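# Lift headset by headband, right gripper holding cable

## Task

Using the left arm, lift the headset and keep it motionless, pinched by its headband (not the cable) between the left gripper's fingers, with that gripper commanded fully closed (-1). The headset's lowest point must be roughly a hand's length or more above the table top, and no part of it may extend beyond the table edge. The left fingers may contact only the headband. Apart from the cable and the right arm, nothing may touch the headset. The right gripper must hold the cable firmly, well inside its finger pads rather than at the tips or edges, at a point lower than where the cable exits the ear cup. From the ear cup to the right grip, the cable must stay well above the table and touch nothing but itself, the headset and the arms. If the right arm were taken away, the headset must sag no more than slightly. The cable's loose end must not hang below the table top. If that end ever drops far below the table top or reaches far out past the table edge, held or not, the attempt is lost. Once everything holds, declare completion with finished_scene. Apart from this required hold, nothing may depend on the robot to stay in place at the end.

## Robot and tools

Robot: two 6-joint arms, left_arm and right_arm, each with a parallel gripper. The names are labels, not image sides. In the shared scene frame the origin sits on the table top midway between the arms, +z is up, +x points out over the table, and left_arm is toward +y.

execute_actions takes {"actions": [...]} with at most one item, plus an optional "pictures" boolean (images are included by default). An empty list sends nothing and just reports the state. A move item is {"rows": [[14 numbers], ...], "steps": n}: 1 to 15 rows, steps at most 15 (default 15), each step 1/30 s. Each row is used for one step; if there are fewer rows than steps, the final row repeats. A wait item is {"steps": n} with n up to 300; it commands nothing new and returns once n steps have passed since the previous result, counting the time spent composing the call. A refused call moves nothing.

Row layout: one flat list of 14 numbers covering both arms, even when only one moves. Entries 1-7 are left_arm, 8-14 right_arm. For each arm: waist, shoulder, elbow, wrist pitch, wrist yaw, wrist roll, then gripper opening. The six joint values are absolute target angles in radians (the same quantities printed under Joint positions), not offsets. Stated ranges per arm: waist -2.880 to 2.880, shoulder 0.000 to 3.142, elbow 0.000 to 3.019, wrist pitch -1.693 to 1.571, wrist yaw -1.571 to 1.571, wrist roll -2.094 to 2.094. Real limits may differ by up to 0.019 rad either way. A target beyond a stated limit by more than 0.019 rad and farther out than the current angle gets the call refused; a target beyond the real limit is clipped there and a "joint sent to its limit" line may appear (possibly about an earlier, still running action). No such line does not prove there is room. Opening is an absolute value in [-1, 1]: +1 fully open (about 0.094 m between pads), -1 closed.

Motion: each step the target fed to a joint stays within a fixed lead of its measured angle (waist 0.264, shoulder 0.32, elbow 0.276, wrist pitch 0.33, wrist yaw 0.186, wrist roll 0.522 rad), and if the targets would move the gripper more than 70 mm from where it is, all of them are scaled back. Big moves therefore take several calls. Between calls the arms keep heading for the last row sent, until everything has nearly stopped or a step is HELD; after that only a new action makes them go on or squeeze harder. Fingers already opening or closing keep going. The simulation runs while you think.

Gripping: grip_measured is the measured finger opening on the command scale. Away from -1 and +1 the fingers go where grip_measured would equal your number. To hold something, keep commanding below grip_measured: about 0.03 below is secure, a smaller gap is lighter. Readings may be off by roughly 1 mm of opening, fixed per gripper. Pad force tops out around 50 to 62 N, less for very thin parts, with a brief spike at first contact. Fingers point along the gripper's +z and close along its y; end_effector_position is the point between the pads, about 1 cm behind the tips. For the left arm the final command must be -1.

Results: the state line `left_arm: …` | `right_arm: …` gives each gripper's end_effector_position (m) and end_effector_quat_wxyz in the scene frame; the printed position can be off, more so at long reach. Joint positions and Joint velocities give one block per arm: six joints (rad, rad/s) then pad gap (m, m/s). Joint torques list total drive output per joint (no gripper); they are offset, scaled and noisy, nonzero in free air, and friction can mimic or mask load. "joint command not followed" means a clearance check altered or blocked joint targets on some steps while the rest of the row ran. HELD marks steps where your row was not (fully) sent. MOTOR HOT appears from 85 °C; at 100 °C an OVER-TEMPERATURE FAULT stops that arm and its gripper until cooled, so it drops its load. Holding loads heats motors, even while idle.

zoom_image: {"camera": name, "region": [x0, y0, x1, y1]} in pixels of that camera's latest image, origin top-left, region at most 504 by 504. Cameras: cam_head_left, cam_head_right, cam_high, cam_low (504x504), cam_left_wrist, cam_right_wrist (616x616).

finished_scene: {"scene": n} ends the current scene irreversibly and reports whether it succeeded; the next scene's task arrives in its result. Replying without a tool call ends everything.

Avoid: dropping things or pushing anything off the table, slamming or hard pushes, arms colliding or pressing on each other, letting the cable's loose end dangle low or stray past the edge, and overheating a holding arm. Brief external tugs on held parts or pushes on loose objects may occur.

Each tool is called after "Call:" by a JSON object that holds its "name" and its "arguments".

## Session

I'll start by looking at the current state.

Call:
{"name": "execute_actions", "arguments": {"actions": []}}

Scene clock: 0.00 s of 4200.00 s.
left_arm: end_effector_position=(+0.2865, -0.0903, +0.2769) grip_measured=+1.000 end_effector_quat_wxyz=(+0.016, -0.107, +0.994, -0.013) | right_arm: end_effector_position=(+0.0637, -0.7771, +0.1421) grip_measured=+1.000 end_effector_quat_wxyz=(-0.126, -0.222, +0.943, -0.213)
Joint positions: left_arm=[-1.068  1.502  1.528 -1.557 -0.014 -1.16   0.094] | right_arm=[-1.287  1.457  1.038 -0.685  0.188 -1.979  0.094]
Joint velocities: left_arm=[ 0.005 -0.005 -0.017  0.007 -0.022 -0.007  0.   ] | right_arm=[ 0.005 -0.015 -0.007 -0.002  0.022  0.066  0.   ]
Joint torques (N m, as the arm reports them, + toward a larger angle): no reading
Motor temperatures (°C, as the motors report them): left_arm=[21 22 23 24 24 24] | right_arm=[22 23 22 23 22 24]

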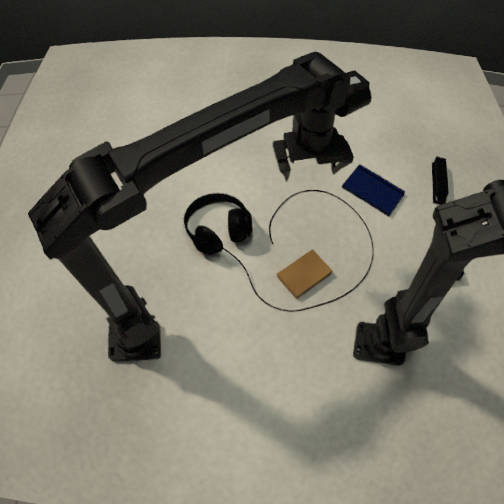

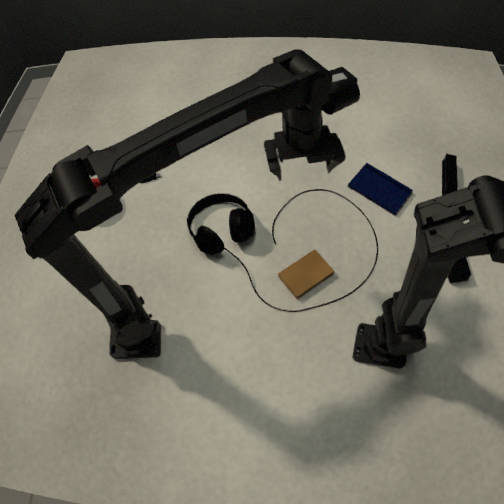

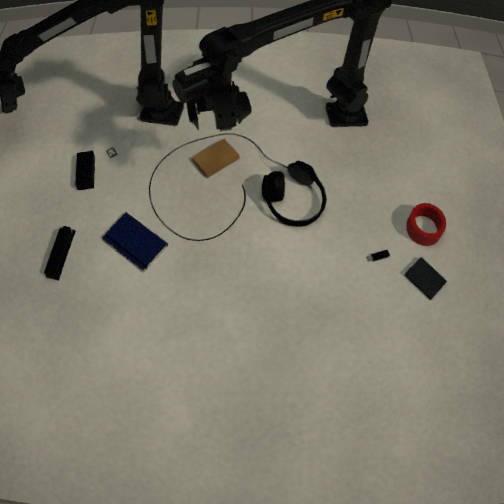

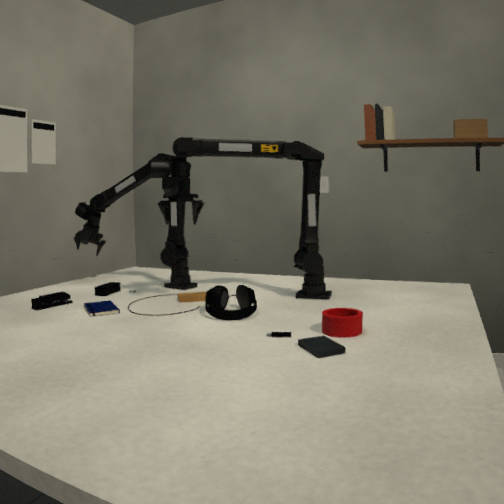

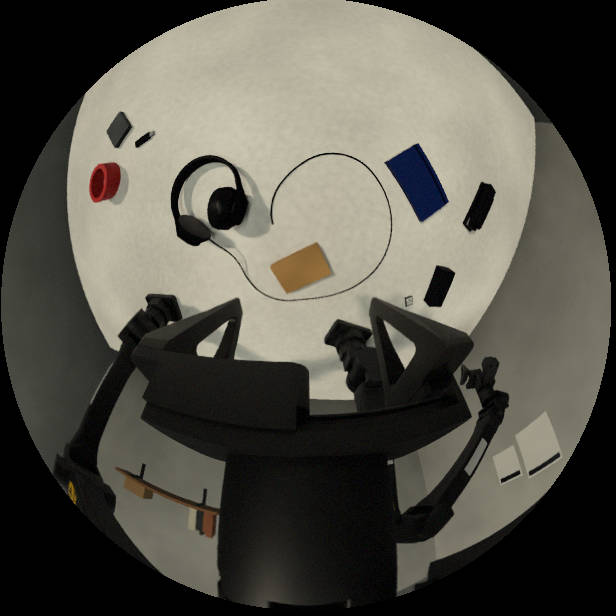

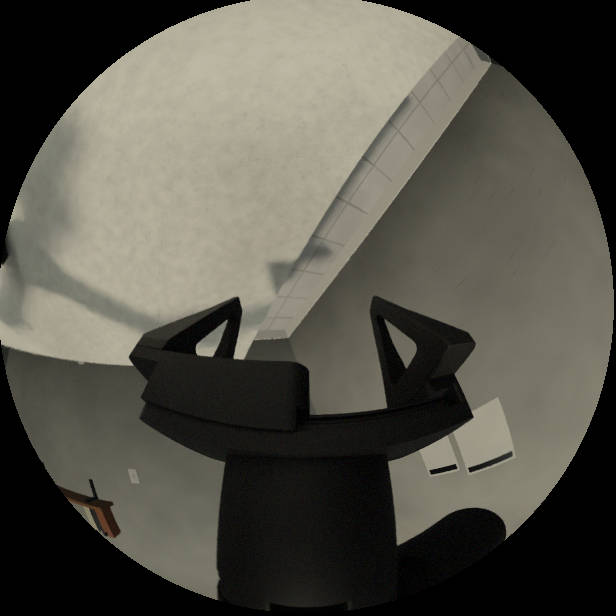

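Call:
{"name": "zoom_image", "arguments": {"camera": "cam_high", "region": [130, 90, 380, 260]}}

Call:
{"name": "zoom_image", "arguments": {"camera": "cam_head_left", "region": [160, 160, 400, 330]}}

Region (130, 90, 380, 260) of cam_high's 504x504 image, scaled by 2.016, with more detail than that image has; it fills the top 343 rows of this view, and the rest is white.

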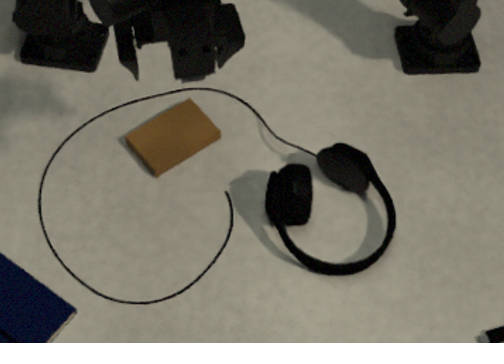

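Region (160, 160, 400, 330) of cam_head_left's 504x504 image, scaled by 2.100, with more detail than that image has; it fills the top 357 rows of this view, and the rest is white.

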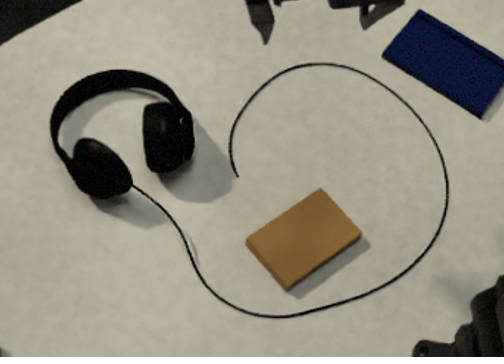

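Call:
{"name": "execute_actions", "arguments": {"actions": [{"rows": [[-0.75,1.502,1.528,-1.557,0.0,-1.16,1, -0.9,1.457,1.038,-0.685,0.188,-1.979,1]], "steps": 15}], "pictures": false}}

Scene clock: 120.50 s of 4200.00 s.
left_arm: end_effector_position=(+0.3980, +0.0263, +0.2769) grip_measured=+1.000 end_effector_quat_wxyz=(+0.013, -0.283, +0.959, -0.014) | right_arm: end_effector_position=(+0.2731, -0.7237, +0.1420) grip_measured=+1.000 end_effector_quat_wxyz=(-0.075, -0.418, +0.874, -0.235)
Joint positions: left_arm=[-0.707  1.502  1.528 -1.557 -0.002 -1.16   0.094] | right_arm=[-0.858  1.457  1.038 -0.685  0.184 -1.979  0.094]
Joint velocities: left_arm=[-0.308 -0.005 -0.012 -0.002 -0.007 -0.022  0.   ] | right_arm=[-0.171 -0.005 -0.022 -0.022  0.007 -0.007  0.   ]
Joint torques (N m, as the arm reports them, + toward a larger angle): left_arm=[-2.21 -9.83  9.62  0.2   0.01  0.04] | right_arm=[ -2.74 -12.7    8.38   0.92   0.11   0.05]
Motor temperatures (°C, as the motors report them): left_arm=[22 26 35 24 24 24] | right_arm=[22 25 29 23 22 24]
Steps of this call (steps 1 to 90: nothing new was sent; then 117.00 s passed at rest; steps 91 to 105: all 15 steps of this action). Readings (joint positions):
91: left_arm=[-1.060 1.502 1.528 -1.557 -0.009 -1.160] | right_arm=[-1.279 1.457 1.038 -0.685 0.191 -1.979]
92: left_arm=[-1.045 1.502 1.528 -1.557 -0.004 -1.160] | right_arm=[-1.264 1.457 1.038 -0.685 0.194 -1.979]
94: left_arm=[-0.981 1.502 1.528 -1.557 -0.002 -1.160] | right_arm=[-1.200 1.457 1.038 -0.685 0.194 -1.979]
98: left_arm=[-0.802 1.502 1.528 -1.557 -0.002 -1.160] | right_arm=[-1.024 1.457 1.038 -0.685 0.193 -1.979]
105: the state above

Call:
{"name": "execute_actions", "arguments": {"actions": [{"rows": [[-0.75,1.502,1.528,-1.52,0.0,-1.16,1, -0.9,1.457,1.07,-0.685,0.17,-1.979,1],[-0.75,1.502,1.528,-1.49,0.0,-1.16,1, -0.9,1.457,1.10,-0.685,0.15,-1.979,1],[-0.75,1.502,1.528,-1.46,0.0,-1.16,1, -0.9,1.457,1.13,-0.685,0.13,-1.979,1],[-0.75,1.502,1.528,-1.43,0.0,-1.16,1, -0.9,1.457,1.16,-0.685,0.11,-1.979,1],[-0.75,1.502,1.528,-1.40,0.0,-1.16,1, -0.9,1.457,1.19,-0.685,0.09,-1.979,1],[-0.75,1.502,1.528,-1.37,0.0,-1.16,1, -0.9,1.457,1.22,-0.685,0.07,-1.979,1],[-0.75,1.502,1.528,-1.34,0.0,-1.16,1, -0.9,1.457,1.25,-0.685,0.05,-1.979,1],[-0.75,1.502,1.528,-1.31,0.0,-1.16,1, -0.9,1.457,1.28,-0.685,0.03,-1.979,1],[-0.75,1.502,1.528,-1.28,0.0,-1.16,1, -0.9,1.457,1.31,-0.685,0.01,-1.979,1],[-0.75,1.502,1.528,-1.25,0.0,-1.16,1, -0.9,1.457,1.34,-0.685,0.0,-1.979,1]], "steps": 15}], "pictures": false}}

Call:
{"name": "execute_actions", "arguments": {"actions": [], "pictures": false}}

Scene clock: 146.57 s of 4200.00 s.
left_arm: end_effector_position=(+0.4413, -0.0322, +0.2895) grip_measured=+1.000 end_effector_quat_wxyz=(+0.102, -0.257, +0.953, -0.126) | right_arm: end_effector_position=(+0.3226, -0.7915, +0.2731) grip_measured=+1.000 end_effector_quat_wxyz=(+0.014, -0.405, +0.841, -0.358)
Joint positions: left_arm=[-0.755  1.502  1.528 -1.271 -0.002 -1.16   0.094] | right_arm=[-0.896  1.458  1.304 -0.685  0.002 -1.979  0.094]
Joint velocities: left_arm=[-0.015 -0.015 -0.012  0.032  0.037 -0.007  0.   ] | right_arm=[ 0.005 -0.054  0.325 -0.002 -0.007  0.022  0.   ]
Joint torques (N m, as the arm reports them, + toward a larger angle): left_arm=[ -0.34 -10.22  10.21   1.56   0.01   0.07] | right_arm=[ -0.69 -13.77  10.78   1.37  -0.16   0.07]
Motor temperatures (°C, as the motors report them): left_arm=[22 26 34 24 24 24] | right_arm=[22 25 28 23 22 24]
Steps of this call (steps 1 to 30: the robot went on to your last target; steps 31 to 90: nothing new was sent; then 22.57 s passed at rest; steps 91 to 105: all 15 steps of this action). Readings (joint positions):
91: left_arm=[-0.755 1.502 1.528 -1.554 -0.002 -1.160] | right_arm=[-0.896 1.457 1.038 -0.685 0.181 -1.979]
92: left_arm=[-0.755 1.502 1.528 -1.545 -0.002 -1.160] | right_arm=[-0.896 1.457 1.038 -0.685 0.167 -1.979]
94: left_arm=[-0.755 1.502 1.528 -1.503 -0.002 -1.160] | right_arm=[-0.896 1.458 1.050 -0.685 0.130 -1.979]
98: left_arm=[-0.755 1.502 1.528 -1.389 -0.002 -1.160] | right_arm=[-0.896 1.460 1.133 -0.685 0.059 -1.979]
105: the state above

Scene clock: 146.57 s of 4200.00 s.
left_arm: end_effector_position=(+0.4413, -0.0322, +0.2895) grip_measured=+1.000 end_effector_quat_wxyz=(+0.102, -0.257, +0.953, -0.126) | right_arm: end_effector_position=(+0.3226, -0.7915, +0.2731) grip_measured=+1.000 end_effector_quat_wxyz=(+0.014, -0.405, +0.841, -0.358)
Joint positions: left_arm=[-0.755  1.502  1.528 -1.271 -0.002 -1.16   0.094] | right_arm=[-0.896  1.458  1.304 -0.685  0.002 -1.979  0.094]
Joint velocities: left_arm=[-0.015 -0.015 -0.012  0.032  0.037 -0.007  0.   ] | right_arm=[ 0.005 -0.054  0.325 -0.002 -0.007  0.022  0.   ]
Joint torques (N m, as the arm reports them, + toward a larger angle): left_arm=[ -0.34 -10.22  10.21   1.56   0.01   0.07] | right_arm=[ -0.69 -13.77  10.78   1.37  -0.16   0.07]
Motor temperatures (°C, as the motors report them): left_arm=[22 26 34 24 24 24] | right_arm=[22 25 28 23 22 24]

Call:
{"name": "execute_actions", "arguments": {"actions": [{"rows": [[-0.73,1.49,1.505,-1.265,0.0,-1.16,1, -0.9,1.457,1.34,-0.685,0.0,-1.979,1],[-0.71,1.475,1.48,-1.28,0.0,-1.16,1, -0.9,1.457,1.34,-0.685,0.0,-1.979,1],[-0.685,1.46,1.455,-1.295,0.0,-1.16,1, -0.9,1.457,1.34,-0.685,0.0,-1.979,1],[-0.66,1.445,1.43,-1.31,0.0,-1.16,1, -0.9,1.457,1.34,-0.685,0.0,-1.979,1],[-0.635,1.43,1.405,-1.325,0.0,-1.16,1, -0.9,1.457,1.34,-0.685,0.0,-1.979,1],[-0.61,1.415,1.38,-1.34,0.0,-1.16,1, -0.9,1.457,1.34,-0.685,0.0,-1.979,1],[-0.585,1.40,1.355,-1.355,0.0,-1.16,1, -0.9,1.457,1.34,-0.685,0.0,-1.979,1],[-0.56,1.385,1.33,-1.37,0.0,-1.16,1, -0.9,1.457,1.34,-0.685,0.0,-1.979,1],[-0.535,1.37,1.305,-1.385,0.0,-1.16,1, -0.9,1.457,1.34,-0.685,0.0,-1.979,1],[-0.51,1.355,1.28,-1.40,0.0,-1.16,1, -0.9,1.457,1.34,-0.685,0.0,-1.979,1],[-0.485,1.34,1.26,-1.415,0.0,-1.16,1, -0.9,1.457,1.34,-0.685,0.0,-1.979,1],[-0.46,1.325,1.24,-1.43,0.0,-1.16,1, -0.9,1.457,1.34,-0.685,0.0,-1.979,1],[-0.435,1.315,1.225,-1.445,0.0,-1.16,1, -0.9,1.457,1.34,-0.685,0.0,-1.979,1],[-0.415,1.305,1.21,-1.46,0.0,-1.16,1, -0.9,1.457,1.34,-0.685,0.0,-1.979,1],[-0.4,1.3,1.2,-1.47,0.0,-1.16,1, -0.9,1.457,1.34,-0.685,0.0,-1.979,1]], "steps": 15}], "pictures": false}}

Call:
{"name": "execute_actions", "arguments": {"actions": [{"steps": 30}]}}

Scene clock: 195.30 s of 4200.00 s.
left_arm: end_effector_position=(+0.3884, +0.1636, +0.2280) grip_measured=+1.000 end_effector_quat_wxyz=(+0.013, -0.417, +0.909, -0.011) | right_arm: end_effector_position=(+0.3231, -0.7925, +0.2809) grip_measured=+1.000 end_effector_quat_wxyz=(+0.014, -0.404, +0.839, -0.364)
Joint positions: left_arm=[-0.421  1.334  1.227 -1.43  -0.001 -1.16   0.094] | right_arm=[-0.896  1.452  1.312 -0.685  0.002 -1.979  0.094]
Joint velocities: left_arm=[ 0.659 -0.405 -0.427 -0.427  0.007  0.007  0.   ] | right_arm=[-0.005  0.005 -0.002 -0.007  0.007  0.037  0.   ]
Joint torques (N m, as the arm reports them, + toward a larger angle): left_arm=[-1.7  -8.07  9.39 -0.19 -0.04  0.03] | right_arm=[ -0.52 -13.66  11.65   1.31  -0.16   0.08]
Motor temperatures (°C, as the motors report them): left_arm=[22 27 35 25 24 24] | right_arm=[22 25 31 23 22 24]
Steps of this call (steps 1 to 15: the robot went on to your last target; steps 16 to 90: nothing new was sent; then 45.23 s passed at rest; steps 91 to 105: all 15 steps of this action). Readings (joint positions):
91: left_arm=[-0.754 1.502 1.526 -1.269 -0.002 -1.160] | right_arm=[-0.896 1.452 1.312 -0.685 0.002 -1.979]
92: left_arm=[-0.751 1.501 1.521 -1.269 -0.002 -1.160] | right_arm=[-0.896 1.452 1.312 -0.685 0.002 -1.979]
94: left_arm=[-0.735 1.487 1.488 -1.272 -0.001 -1.160] | right_arm=[-0.896 1.452 1.312 -0.685 0.002 -1.979]
98: left_arm=[-0.641 1.437 1.382 -1.322 -0.001 -1.160] | right_arm=[-0.896 1.452 1.312 -0.685 0.002 -1.979]
105: the state above

Scene clock: 196.30 s of 4200.00 s.
left_arm: end_effector_position=(+0.3758, +0.1785, +0.2305) grip_measured=+1.000 end_effector_quat_wxyz=(+0.006, -0.430, +0.903, -0.004) | right_arm: end_effector_position=(+0.3231, -0.7925, +0.2809) grip_measured=+1.000 end_effector_quat_wxyz=(+0.014, -0.404, +0.839, -0.364)
Joint positions: left_arm=[-0.392  1.303  1.205 -1.458 -0.001 -1.16   0.094] | right_arm=[-0.896  1.452  1.312 -0.685  0.002 -1.979  0.094]
Joint velocities: left_arm=[-0.005 -0.015 -0.017  0.002 -0.007  0.007  0.   ] | right_arm=[-0.015 -0.005 -0.007 -0.002 -0.081  0.037  0.   ]
Joint torques (N m, as the arm reports them, + toward a larger angle): left_arm=[-1.04 -6.89  9.06 -0.36 -0.06  0.04] | right_arm=[ -0.63 -13.82  11.62   1.28  -0.14   0.08]
Motor temperatures (°C, as the motors report them): left_arm=[22 27 35 25 24 24] | right_arm=[22 25 31 23 22 24]
Steps of this call (steps 1 to 30: the robot went on to your last target). Readings (joint positions):
1: left_arm=[-0.401 1.322 1.215 -1.443 -0.001 -1.160] | right_arm=[-0.896 1.452 1.312 -0.685 0.002 -1.979]
2: left_arm=[-0.388 1.314 1.208 -1.451 -0.001 -1.160] | right_arm=[-0.896 1.452 1.312 -0.685 0.002 -1.979]
4: left_arm=[-0.380 1.305 1.205 -1.458 -0.001 -1.160] | right_arm=[-0.896 1.452 1.312 -0.685 0.002 -1.979]
8: left_arm=[-0.389 1.303 1.205 -1.458 -0.001 -1.160] | right_arm=[-0.896 1.452 1.312 -0.685 0.002 -1.979]
30: the state above
All arms were judged still, so your last target was given up. Only a new action makes them travel on or press farther. Fingers that are still opening or closing keep moving.

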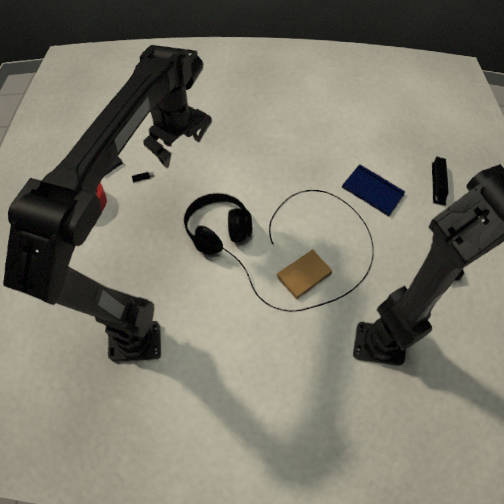

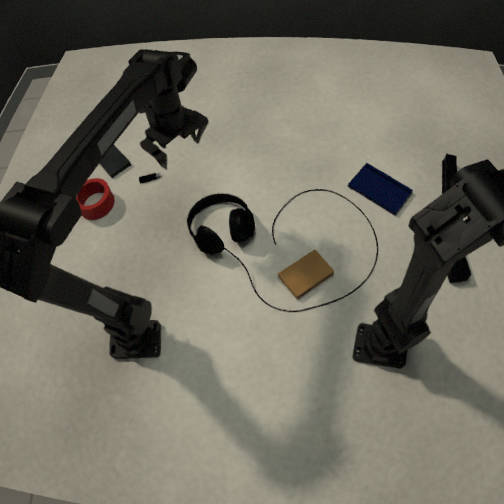

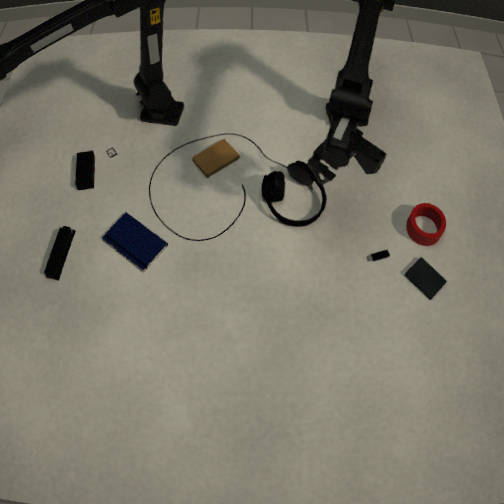

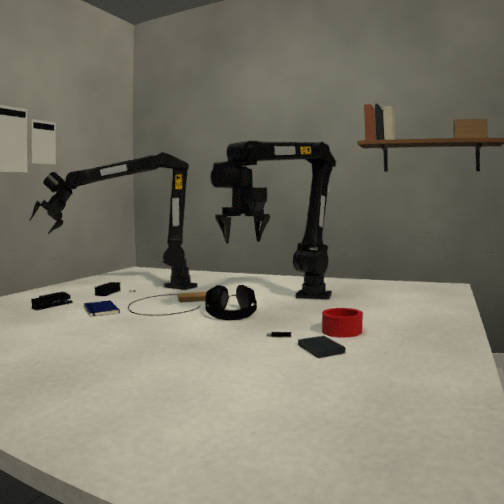

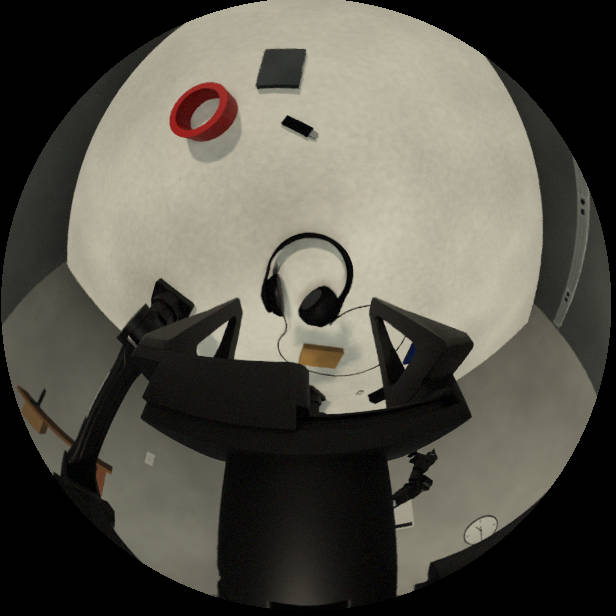

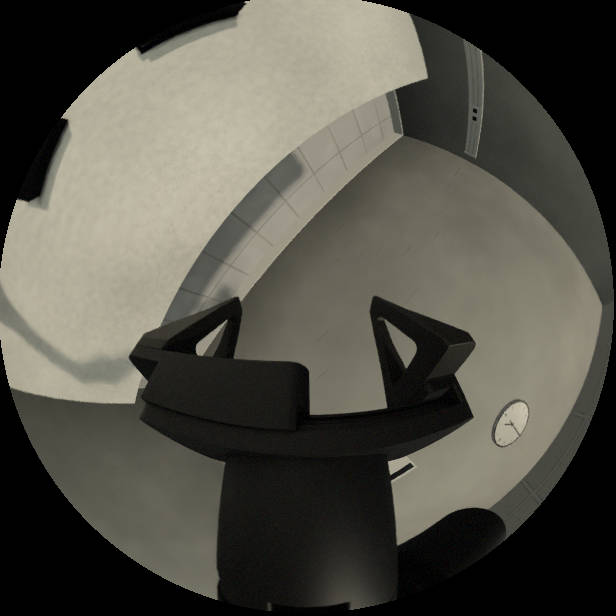

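Call:
{"name": "zoom_image", "arguments": {"camera": "cam_left_wrist", "region": [230, 200, 390, 360]}}

Region (230, 200, 390, 360) of cam_left_wrist's 616x616 image, scaled by 3.150, with more detail than that image has.

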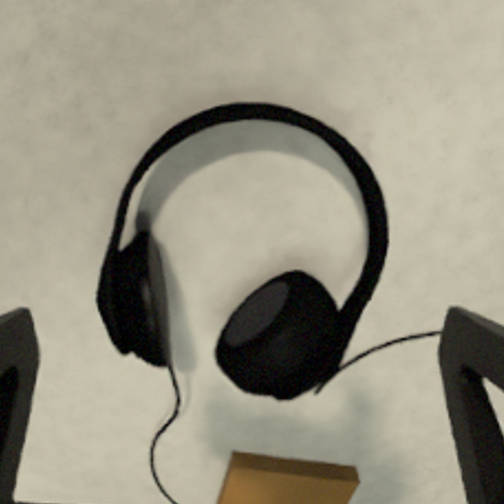

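Call:
{"name": "execute_actions", "arguments": {"actions": [{"rows": [
[-0.391,1.308,1.200,-1.449,0,-1.10,1, -0.865,1.442,1.294,-0.670,0,-1.935,1],
[-0.390,1.312,1.194,-1.439,0,-1.035,1, -0.834,1.432,1.276,-0.655,0,-1.891,1],
[-0.388,1.317,1.189,-1.430,0,-0.972,1, -0.803,1.422,1.258,-0.639,0,-1.847,1],
[-0.387,1.321,1.183,-1.420,0,-0.909,1, -0.772,1.412,1.240,-0.624,0,-1.803,1],
[-0.386,1.326,1.178,-1.411,0,-0.847,1, -0.741,1.402,1.222,-0.609,0,-1.759,1],
[-0.385,1.331,1.173,-1.401,0,-0.784,1, -0.710,1.392,1.204,-0.594,0,-1.715,1],
[-0.383,1.335,1.167,-1.392,0,-0.721,1, -0.679,1.382,1.186,-0.579,0,-1.671,1],
[-0.382,1.340,1.162,-1.382,0,-0.659,1, -0.648,1.372,1.168,-0.563,0,-1.627,1],
[-0.381,1.344,1.156,-1.373,0,-0.596,1, -0.617,1.362,1.150,-0.548,0,-1.583,1],
[-0.380,1.349,1.151,-1.363,0,-0.533,1, -0.586,1.352,1.132,-0.533,0,-1.539,1],
[-0.378,1.354,1.146,-1.354,0,-0.471,1, -0.555,1.342,1.114,-0.518,0,-1.495,1],
[-0.377,1.358,1.140,-1.344,0,-0.408,1, -0.524,1.332,1.096,-0.503,0,-1.451,1],
[-0.376,1.363,1.135,-1.335,0,-0.345,1, -0.493,1.322,1.078,-0.487,0,-1.407,1],
[-0.375,1.367,1.129,-1.325,0,-0.283,1, -0.462,1.312,1.060,-0.472,0,-1.363,1],
[-0.373,1.372,1.124,-1.315,0,-0.22,1, -0.431,1.302,1.042,-0.457,0,-1.319,1]], "steps": 15}], "pictures": false}}

Call:
{"name": "execute_actions", "arguments": {"actions": [{"rows": [
[-0.372,1.377,1.119,-1.306,0,-0.157,1, -0.400,1.292,1.024,-0.442,0,-1.275,1],
[-0.371,1.381,1.113,-1.296,0,-0.095,1, -0.369,1.282,1.006,-0.427,0,-1.231,1],
[-0.370,1.386,1.108,-1.287,0,-0.032,1, -0.338,1.272,0.988,-0.411,0,-1.187,1],
[-0.368,1.390,1.102,-1.277,0,0.031,1, -0.307,1.262,0.970,-0.396,0,-1.143,1],
[-0.367,1.395,1.097,-1.268,0,0.093,1, -0.276,1.252,0.952,-0.381,0,-1.099,1],
[-0.366,1.400,1.092,-1.258,0,0.156,1, -0.245,1.242,0.934,-0.366,0,-1.055,1],
[-0.365,1.404,1.086,-1.249,0,0.219,1, -0.214,1.232,0.916,-0.351,0,-1.011,1],
[-0.363,1.409,1.081,-1.239,0,0.281,1, -0.183,1.222,0.898,-0.335,0,-0.967,1],
[-0.362,1.413,1.075,-1.230,0,0.344,1, -0.152,1.212,0.880,-0.320,0,-0.923,1],
[-0.361,1.418,1.070,-1.220,0,0.407,1, -0.121,1.202,0.862,-0.305,0,-0.879,1],
[-0.360,1.423,1.065,-1.211,0,0.469,1, -0.090,1.192,0.844,-0.290,0,-0.835,1],
[-0.358,1.427,1.059,-1.201,0,0.532,1, -0.059,1.182,0.826,-0.275,0,-0.791,1],
[-0.357,1.432,1.054,-1.192,0,0.595,1, -0.028,1.172,0.808,-0.259,0,-0.747,1],
[-0.356,1.436,1.048,-1.182,0,0.657,1, 0.003,1.162,0.790,-0.244,0,-0.703,1],
[-0.355,1.441,1.043,-1.172,0,0.72,1, 0.034,1.152,0.772,-0.229,0,-0.659,1]], "steps": 15}], "pictures": false}}

Call:
{"name": "execute_actions", "arguments": {"actions": [{"rows": [
[-0.355,1.441,1.043,-1.172,0,0.72,1, 0.065,1.142,0.754,-0.214,0,-0.615,1],
[-0.355,1.441,1.043,-1.172,0,0.72,1, 0.096,1.132,0.736,-0.199,0,-0.571,1],
[-0.355,1.441,1.043,-1.172,0,0.72,1, 0.127,1.122,0.718,-0.183,0,-0.527,1],
[-0.355,1.441,1.043,-1.172,0,0.72,1, 0.158,1.112,0.700,-0.168,0,-0.483,1],
[-0.355,1.441,1.043,-1.172,0,0.72,1, 0.189,1.102,0.682,-0.153,0,-0.439,1],
[-0.355,1.441,1.043,-1.172,0,0.72,1, 0.220,1.092,0.664,-0.138,0,-0.395,1],
[-0.355,1.441,1.043,-1.172,0,0.72,1, 0.251,1.082,0.646,-0.123,0,-0.351,1],
[-0.355,1.441,1.043,-1.172,0,0.72,1, 0.282,1.072,0.628,-0.107,0,-0.307,1],
[-0.355,1.441,1.043,-1.172,0,0.72,1, 0.313,1.062,0.610,-0.092,0,-0.263,1],
[-0.355,1.441,1.043,-1.172,0,0.72,1, 0.344,1.052,0.592,-0.077,0,-0.219,1],
[-0.355,1.441,1.043,-1.172,0,0.72,1, 0.375,1.042,0.574,-0.062,0,-0.175,1],
[-0.355,1.441,1.043,-1.172,0,0.72,1, 0.406,1.032,0.556,-0.047,0,-0.131,1],
[-0.355,1.441,1.043,-1.172,0,0.72,1, 0.437,1.022,0.538,-0.031,0,-0.087,1],
[-0.355,1.441,1.043,-1.172,0,0.72,1, 0.468,1.012,0.520,-0.016,0,-0.043,1],
[-0.355,1.441,1.043,-1.172,0,0.72,1, 0.5,1.0,0.5,0.0,0,0.0,1]], "steps": 15}]}}

Scene clock: 316.80 s of 4200.00 s.
left_arm: end_effector_position=(+0.3868, +0.1776, +0.1934) grip_measured=+1.000 end_effector_quat_wxyz=(+0.010, -0.116, +0.993, -0.003) | right_arm: end_effector_position=(+0.4761, -0.6087, +0.2354) grip_measured=+1.000 end_effector_quat_wxyz=(+0.176, -0.383, +0.842, -0.338)
Joint positions: left_arm=[-0.387  1.342  1.143 -1.351 -0.001 -0.496  0.094] | right_arm=[-0.479  1.351  1.073 -0.511 -0.    -1.517  0.094]
Joint velocities: left_arm=[ 0.034  0.171 -0.183  0.286  0.022  1.751  0.   ] | right_arm=[ 0.982 -0.366 -0.501  0.457 -0.037  1.194  0.   ]
Joint torques (N m, as the arm reports them, + toward a larger angle): left_arm=[ 0.05 -5.92  8.81  0.8   0.    0.18] | right_arm=[ -1.12 -14.73   9.15   2.24  -0.09   0.22]
Motor temperatures (°C, as the motors report them): left_arm=[22 26 35 24 24 24] | right_arm=[22 26 34 23 22 24]
Steps of this call (steps 1 to 90: nothing new was sent; then 117.00 s passed at rest; steps 91 to 105: all 15 steps of this action). Readings (joint positions):
91: left_arm=[-0.392 1.303 1.205 -1.458 -0.001 -1.154] | right_arm=[-0.895 1.452 1.311 -0.685 0.002 -1.975]
92: left_arm=[-0.392 1.303 1.205 -1.458 -0.001 -1.138] | right_arm=[-0.892 1.451 1.305 -0.683 0.002 -1.964]
94: left_arm=[-0.392 1.303 1.202 -1.451 -0.001 -1.079] | right_arm=[-0.870 1.443 1.279 -0.665 0.003 -1.923]
98: left_arm=[-0.392 1.306 1.183 -1.417 -0.001 -0.898] | right_arm=[-0.753 1.418 1.203 -0.619 0.003 -1.802]
105: the state above

Scene clock: 317.30 s of 4200.00 s.
left_arm: end_effector_position=(+0.3976, +0.1827, +0.1389) grip_measured=+1.000 end_effector_quat_wxyz=(+0.007, +0.333, +0.943, +0.001) | right_arm: end_effector_position=(+0.5263, -0.3762, +0.2127) grip_measured=+1.000 end_effector_quat_wxyz=(+0.375, -0.287, +0.852, -0.224)
Joint positions: left_arm=[-0.367  1.411  1.062 -1.208 -0.001  0.434  0.094] | right_arm=[-0.028  1.188  0.806 -0.284 -0.    -0.863  0.094]
Joint velocities: left_arm=[ 0.024  0.142 -0.149  0.295 -0.037  1.897  0.   ] | right_arm=[ 0.943 -0.288 -0.491  0.457  0.022  1.209  0.   ]
Joint torques (N m, as the arm reports them, + toward a larger angle): left_arm=[-0.12 -6.09  8.32  0.86  0.08  0.19] | right_arm=[  0.05 -11.13   8.95   2.5   -0.06   0.22]
Motor temperatures (°C, as the motors report them): left_arm=[22 26 35 24 24 24] | right_arm=[22 26 34 23 22 24]
Steps of this call (steps 1 to 15: all 15 steps of this action). Readings (joint positions):
1: left_arm=[-0.385 1.348 1.137 -1.341 -0.001 -0.436] | right_arm=[-0.448 1.338 1.055 -0.496 -0.000 -1.475]
2: left_arm=[-0.383 1.354 1.131 -1.332 -0.001 -0.375] | right_arm=[-0.418 1.325 1.038 -0.481 -0.000 -1.432]
4: left_arm=[-0.380 1.364 1.120 -1.313 -0.001 -0.251] | right_arm=[-0.363 1.300 1.003 -0.451 -0.000 -1.345]
8: left_arm=[-0.375 1.380 1.099 -1.275 -0.001 -0.004] | right_arm=[-0.249 1.254 0.933 -0.389 -0.000 -1.170]
15: the state above

Scene clock: 317.80 s of 4200.00 s.
left_arm: end_effector_position=(+0.3976, +0.1840, +0.1279) grip_measured=+1.000 end_effector_quat_wxyz=(+0.002, +0.451, +0.893, +0.001) | right_arm: end_effector_position=(+0.4638, -0.1652, +0.1785) grip_measured=+1.000 end_effector_quat_wxyz=(+0.486, -0.197, +0.851, +0.012)
Joint positions: left_arm=[-0.364  1.427  1.048 -1.188 -0.001  0.694  0.094] | right_arm=[ 0.436  1.033  0.535 -0.057 -0.    -0.203  0.094]
Joint velocities: left_arm=[-0.005 -0.005  0.002  0.002 -0.007  0.022  0.   ] | right_arm=[ 0.933 -0.327 -0.525  0.476  0.051  1.238  0.   ]
Joint torques (N m, as the arm reports them, + toward a larger angle): left_arm=[-0.07 -6.73  8.54  0.86  0.11  0.21] | right_arm=[ 0.31 -7.75  8.39  2.59 -0.04  0.16]
Motor temperatures (°C, as the motors report them): left_arm=[22 26 35 24 24 24] | right_arm=[22 26 34 23 22 24]
Steps of this call (steps 1 to 15: all 15 steps of this action). Readings (joint positions):
1: left_arm=[-0.366 1.415 1.057 -1.200 -0.001 0.488] | right_arm=[0.003 1.178 0.787 -0.269 -0.000 -0.819]
2: left_arm=[-0.365 1.419 1.053 -1.195 -0.001 0.532] | right_arm=[0.034 1.169 0.769 -0.254 -0.000 -0.775]
4: left_arm=[-0.364 1.425 1.049 -1.191 -0.001 0.594] | right_arm=[0.096 1.149 0.732 -0.224 -0.000 -0.687]
8: left_arm=[-0.364 1.427 1.048 -1.189 -0.001 0.659] | right_arm=[0.219 1.106 0.661 -0.163 -0.000 -0.511]
15: the state above

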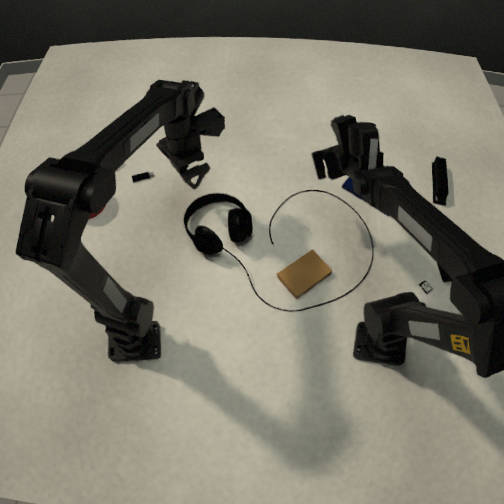

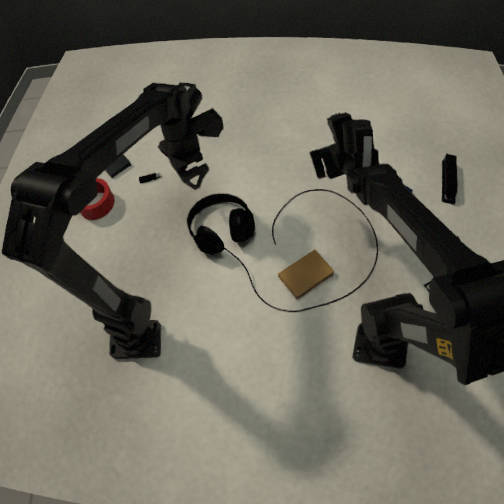

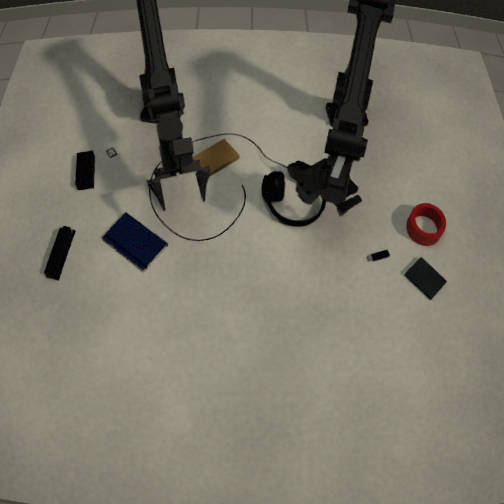

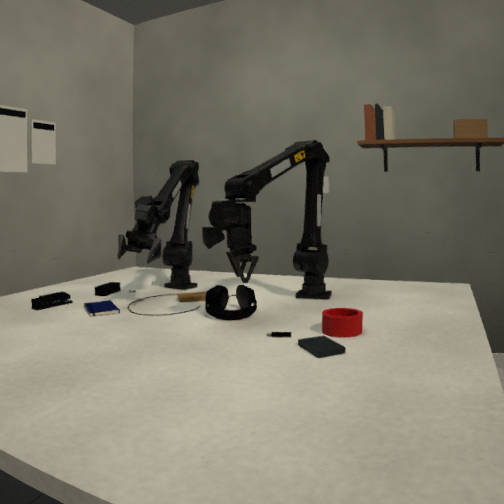

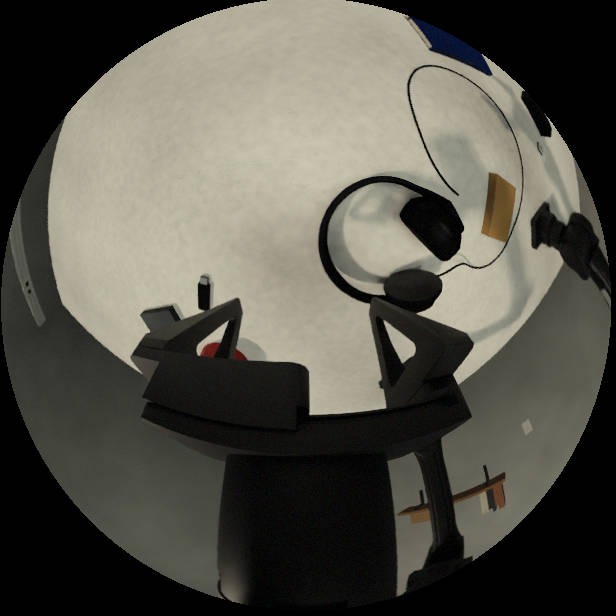

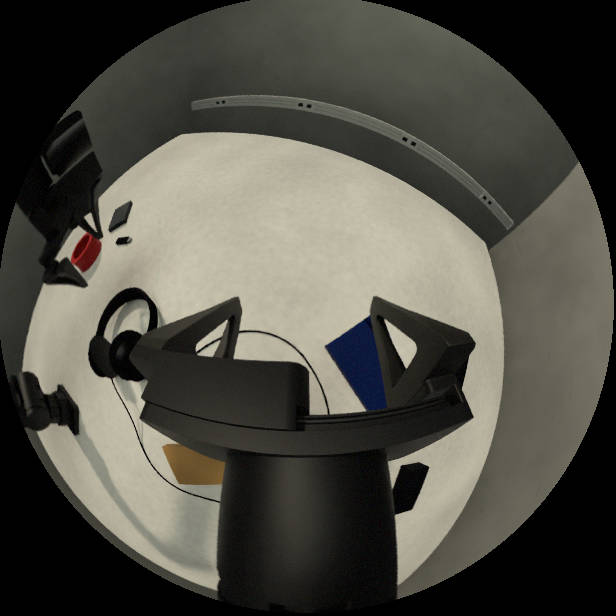

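Call:
{"name": "zoom_image", "arguments": {"camera": "cam_left_wrist", "region": [280, 150, 480, 330]}}

Region (280, 150, 480, 330) of cam_left_wrist's 616x616 image, scaled by 2.520, with more detail than that image has; it fills the top 454 rows of this view, and the rest is white.

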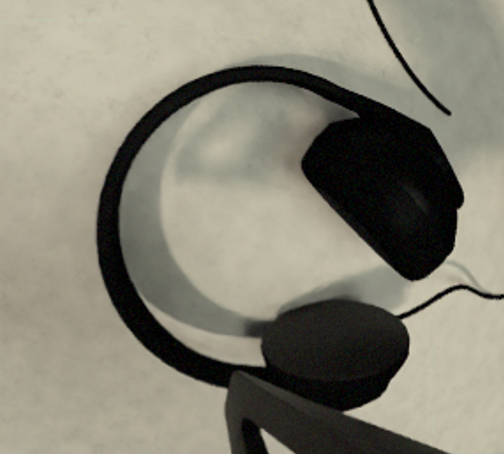

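Call:
{"name": "execute_actions", "arguments": {"actions": [{"rows": [
[-0.360,1.447,1.039,-1.163,0,0.725,1, 0.5,1.0,0.5,0.0,0,0.0,1],
[-0.364,1.452,1.035,-1.154,0,0.73,1, 0.5,1.0,0.5,0.0,0,0.0,1],
[-0.369,1.458,1.031,-1.145,0,0.736,1, 0.5,1.0,0.5,0.0,0,0.0,1],
[-0.373,1.463,1.027,-1.136,0,0.741,1, 0.5,1.0,0.5,0.0,0,0.0,1],
[-0.378,1.469,1.023,-1.127,0,0.747,1, 0.5,1.0,0.5,0.0,0,0.0,1],
[-0.382,1.474,1.019,-1.118,0,0.752,1, 0.5,1.0,0.5,0.0,0,0.0,1],
[-0.387,1.480,1.015,-1.109,0,0.757,1, 0.5,1.0,0.5,0.0,0,0.0,1],
[-0.391,1.485,1.011,-1.100,0,0.763,1, 0.5,1.0,0.5,0.0,0,0.0,1],
[-0.396,1.491,1.007,-1.091,0,0.768,1, 0.5,1.0,0.5,0.0,0,0.0,1],
[-0.400,1.496,1.003,-1.082,0,0.773,1, 0.5,1.0,0.5,0.0,0,0.0,1],
[-0.405,1.502,0.998,-1.072,0,0.779,1, 0.5,1.0,0.5,0.0,0,0.0,1],
[-0.409,1.507,0.994,-1.063,0,0.784,1, 0.5,1.0,0.5,0.0,0,0.0,1],
[-0.413,1.512,0.990,-1.054,0,0.789,1, 0.5,1.0,0.5,0.0,0,0.0,1],
[-0.417,1.517,0.986,-1.045,0,0.795,1, 0.5,1.0,0.5,0.0,0,0.0,1],
[-0.42,1.522,0.982,-1.036,0,0.80,1, 0.5,1.0,0.5,0.0,0,0.0,1]], "steps": 15}], "pictures": false}}

Call:
{"name": "execute_actions", "arguments": {"actions": [{"steps": 15}]}}

Scene clock: 383.93 s of 4200.00 s.
left_arm: end_effector_position=(+0.3995, +0.1668, +0.0853) grip_measured=+1.000 end_effector_quat_wxyz=(+0.001, +0.498, +0.867, +0.001) | right_arm: end_effector_position=(+0.4453, -0.1382, +0.1725) grip_measured=+1.000 end_effector_quat_wxyz=(+0.487, -0.147, +0.858, +0.077)
Joint positions: left_arm=[-0.405  1.494  0.997 -1.071 -0.001  0.761  0.094] | right_arm=[ 0.509  1.009  0.494 -0.026 -0.002 -0.015  0.094]
Joint velocities: left_arm=[-0.161  0.171 -0.129  0.261  0.037  0.139  0.   ] | right_arm=[-0.005  0.005  0.007 -0.012 -0.037  0.022  0.   ]
Joint torques (N m, as the arm reports them, + toward a larger angle): left_arm=[-1.12 -7.01  7.92  0.86  0.12  0.21] | right_arm=[-0.95 -6.69  9.15  2.87  0.04  0.17]
Motor temperatures (°C, as the motors report them): left_arm=[22 26 35 25 24 24] | right_arm=[22 25 32 23 22 24]
Steps of this call (steps 1 to 30: the robot went on to your last target; steps 31 to 90: nothing new was sent; then 62.63 s passed at rest; steps 91 to 105: all 15 steps of this action). Readings (joint positions):
91: left_arm=[-0.364 1.427 1.048 -1.187 -0.001 0.703] | right_arm=[0.509 1.009 0.494 -0.026 -0.002 -0.015]
92: left_arm=[-0.364 1.427 1.047 -1.183 -0.001 0.705] | right_arm=[0.509 1.009 0.494 -0.026 -0.002 -0.015]
94: left_arm=[-0.364 1.428 1.044 -1.169 -0.001 0.710] | right_arm=[0.509 1.009 0.494 -0.026 -0.002 -0.015]
98: left_arm=[-0.369 1.445 1.031 -1.134 -0.001 0.726] | right_arm=[0.509 1.009 0.494 -0.026 -0.002 -0.015]
105: the state above

Scene clock: 384.43 s of 4200.00 s.
left_arm: end_effector_position=(+0.3978, +0.1626, +0.0767) grip_measured=+1.000 end_effector_quat_wxyz=(-0.001, +0.512, +0.859, +0.000) | right_arm: end_effector_position=(+0.4453, -0.1382, +0.1725) grip_measured=+1.000 end_effector_quat_wxyz=(+0.487, -0.147, +0.858, +0.077)
Joint positions: left_arm=[-0.416  1.508  0.987 -1.052 -0.001  0.782  0.094] | right_arm=[ 0.509  1.009  0.494 -0.026 -0.002 -0.015  0.094]
Joint velocities: left_arm=[ 0.005 -0.005 -0.007  0.002 -0.037 -0.051  0.   ] | right_arm=[ 0.005  0.005 -0.007 -0.017  0.037  0.007  0.   ]
Joint torques (N m, as the arm reports them, + toward a larger angle): left_arm=[-0.84 -7.42  8.02  0.84  0.11  0.22] | right_arm=[-0.69 -6.74  9.25  2.89  0.03  0.18]
Motor temperatures (°C, as the motors report them): left_arm=[22 26 35 25 24 24] | right_arm=[22 25 32 23 22 24]
Steps of this call (steps 1 to 15: the robot went on to your last target). Readings (joint positions):
1: left_arm=[-0.409 1.499 0.993 -1.063 -0.001 0.765] | right_arm=[0.509 1.009 0.494 -0.026 -0.002 -0.015]
2: left_arm=[-0.413 1.503 0.990 -1.058 -0.001 0.769] | right_arm=[0.509 1.009 0.494 -0.026 -0.002 -0.015]
4: left_arm=[-0.416 1.508 0.987 -1.055 -0.001 0.774] | right_arm=[0.509 1.009 0.494 -0.026 -0.002 -0.015]
8: left_arm=[-0.416 1.508 0.987 -1.052 -0.001 0.779] | right_arm=[0.509 1.009 0.494 -0.026 -0.002 -0.015]
15: the state above

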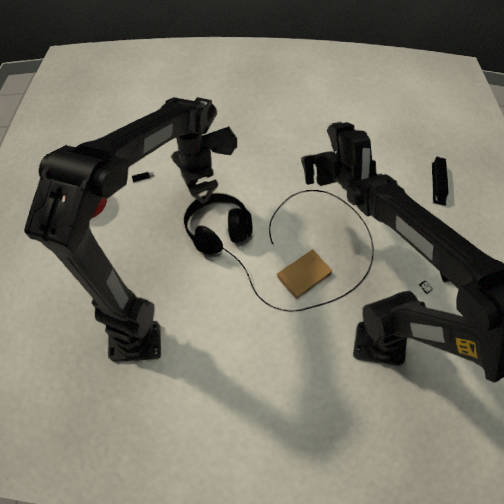

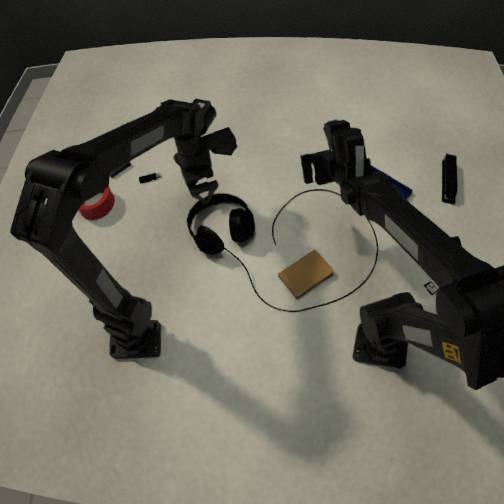

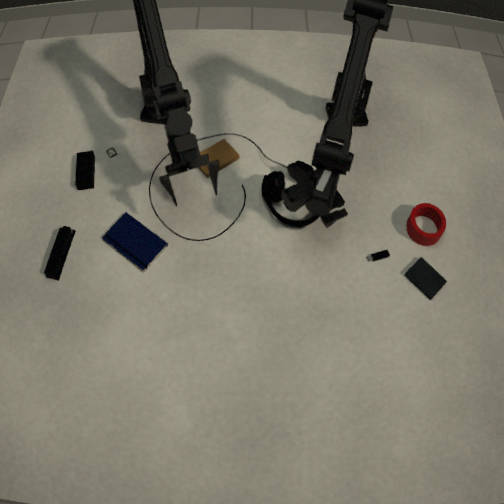

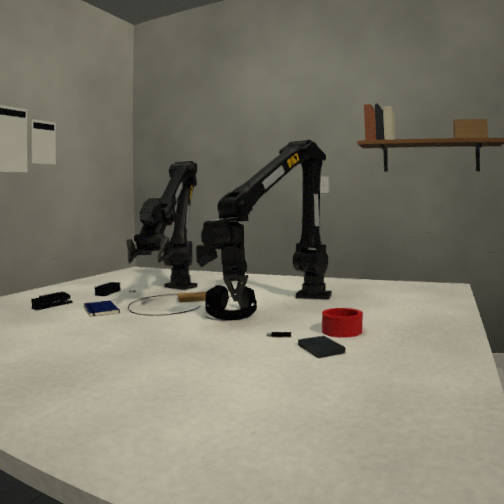

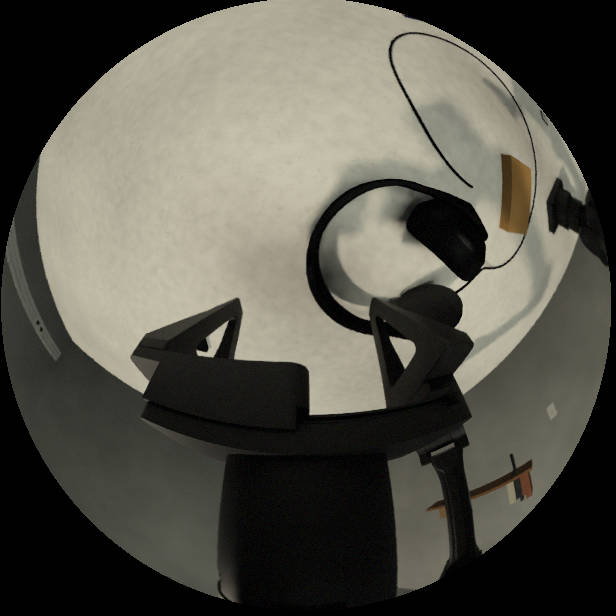

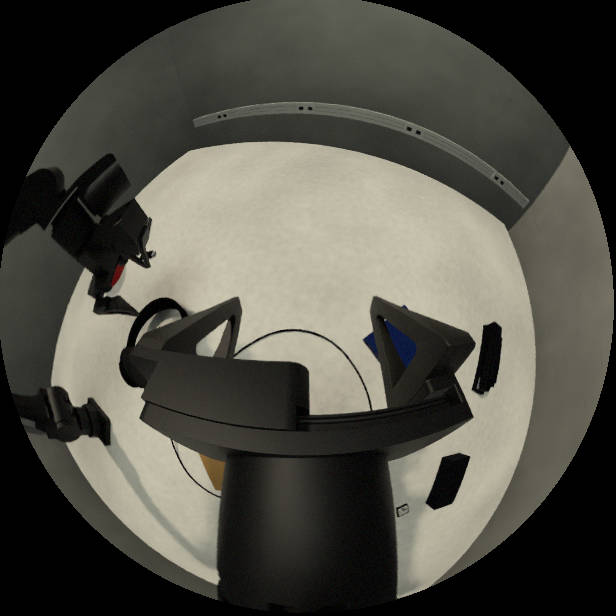

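Call:
{"name": "zoom_image", "arguments": {"camera": "cam_left_wrist", "region": [220, 160, 500, 380]}}

Call:
{"name": "zoom_image", "arguments": {"camera": "cam_low", "region": [180, 240, 290, 330]}}

Region (220, 160, 500, 380) of cam_left_wrist's 616x616 image, scaled by 1.800, with more detail than that image has; it fills the top 396 rows of this view, and the rest is white.

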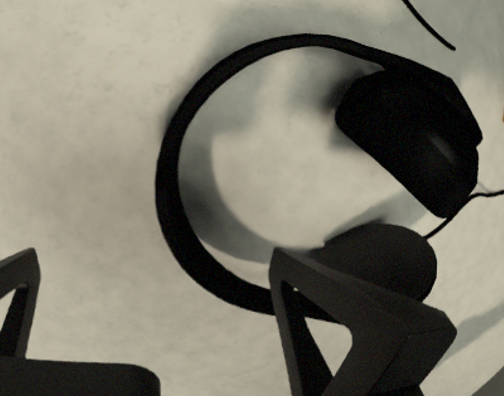

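Region (180, 240, 290, 330) of cam_low's 504x504 image, scaled by 4.582, with more detail than that image has; it fills the top 412 rows of this view, and the rest is white.

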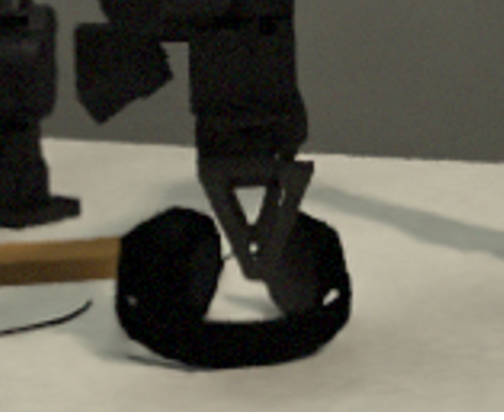

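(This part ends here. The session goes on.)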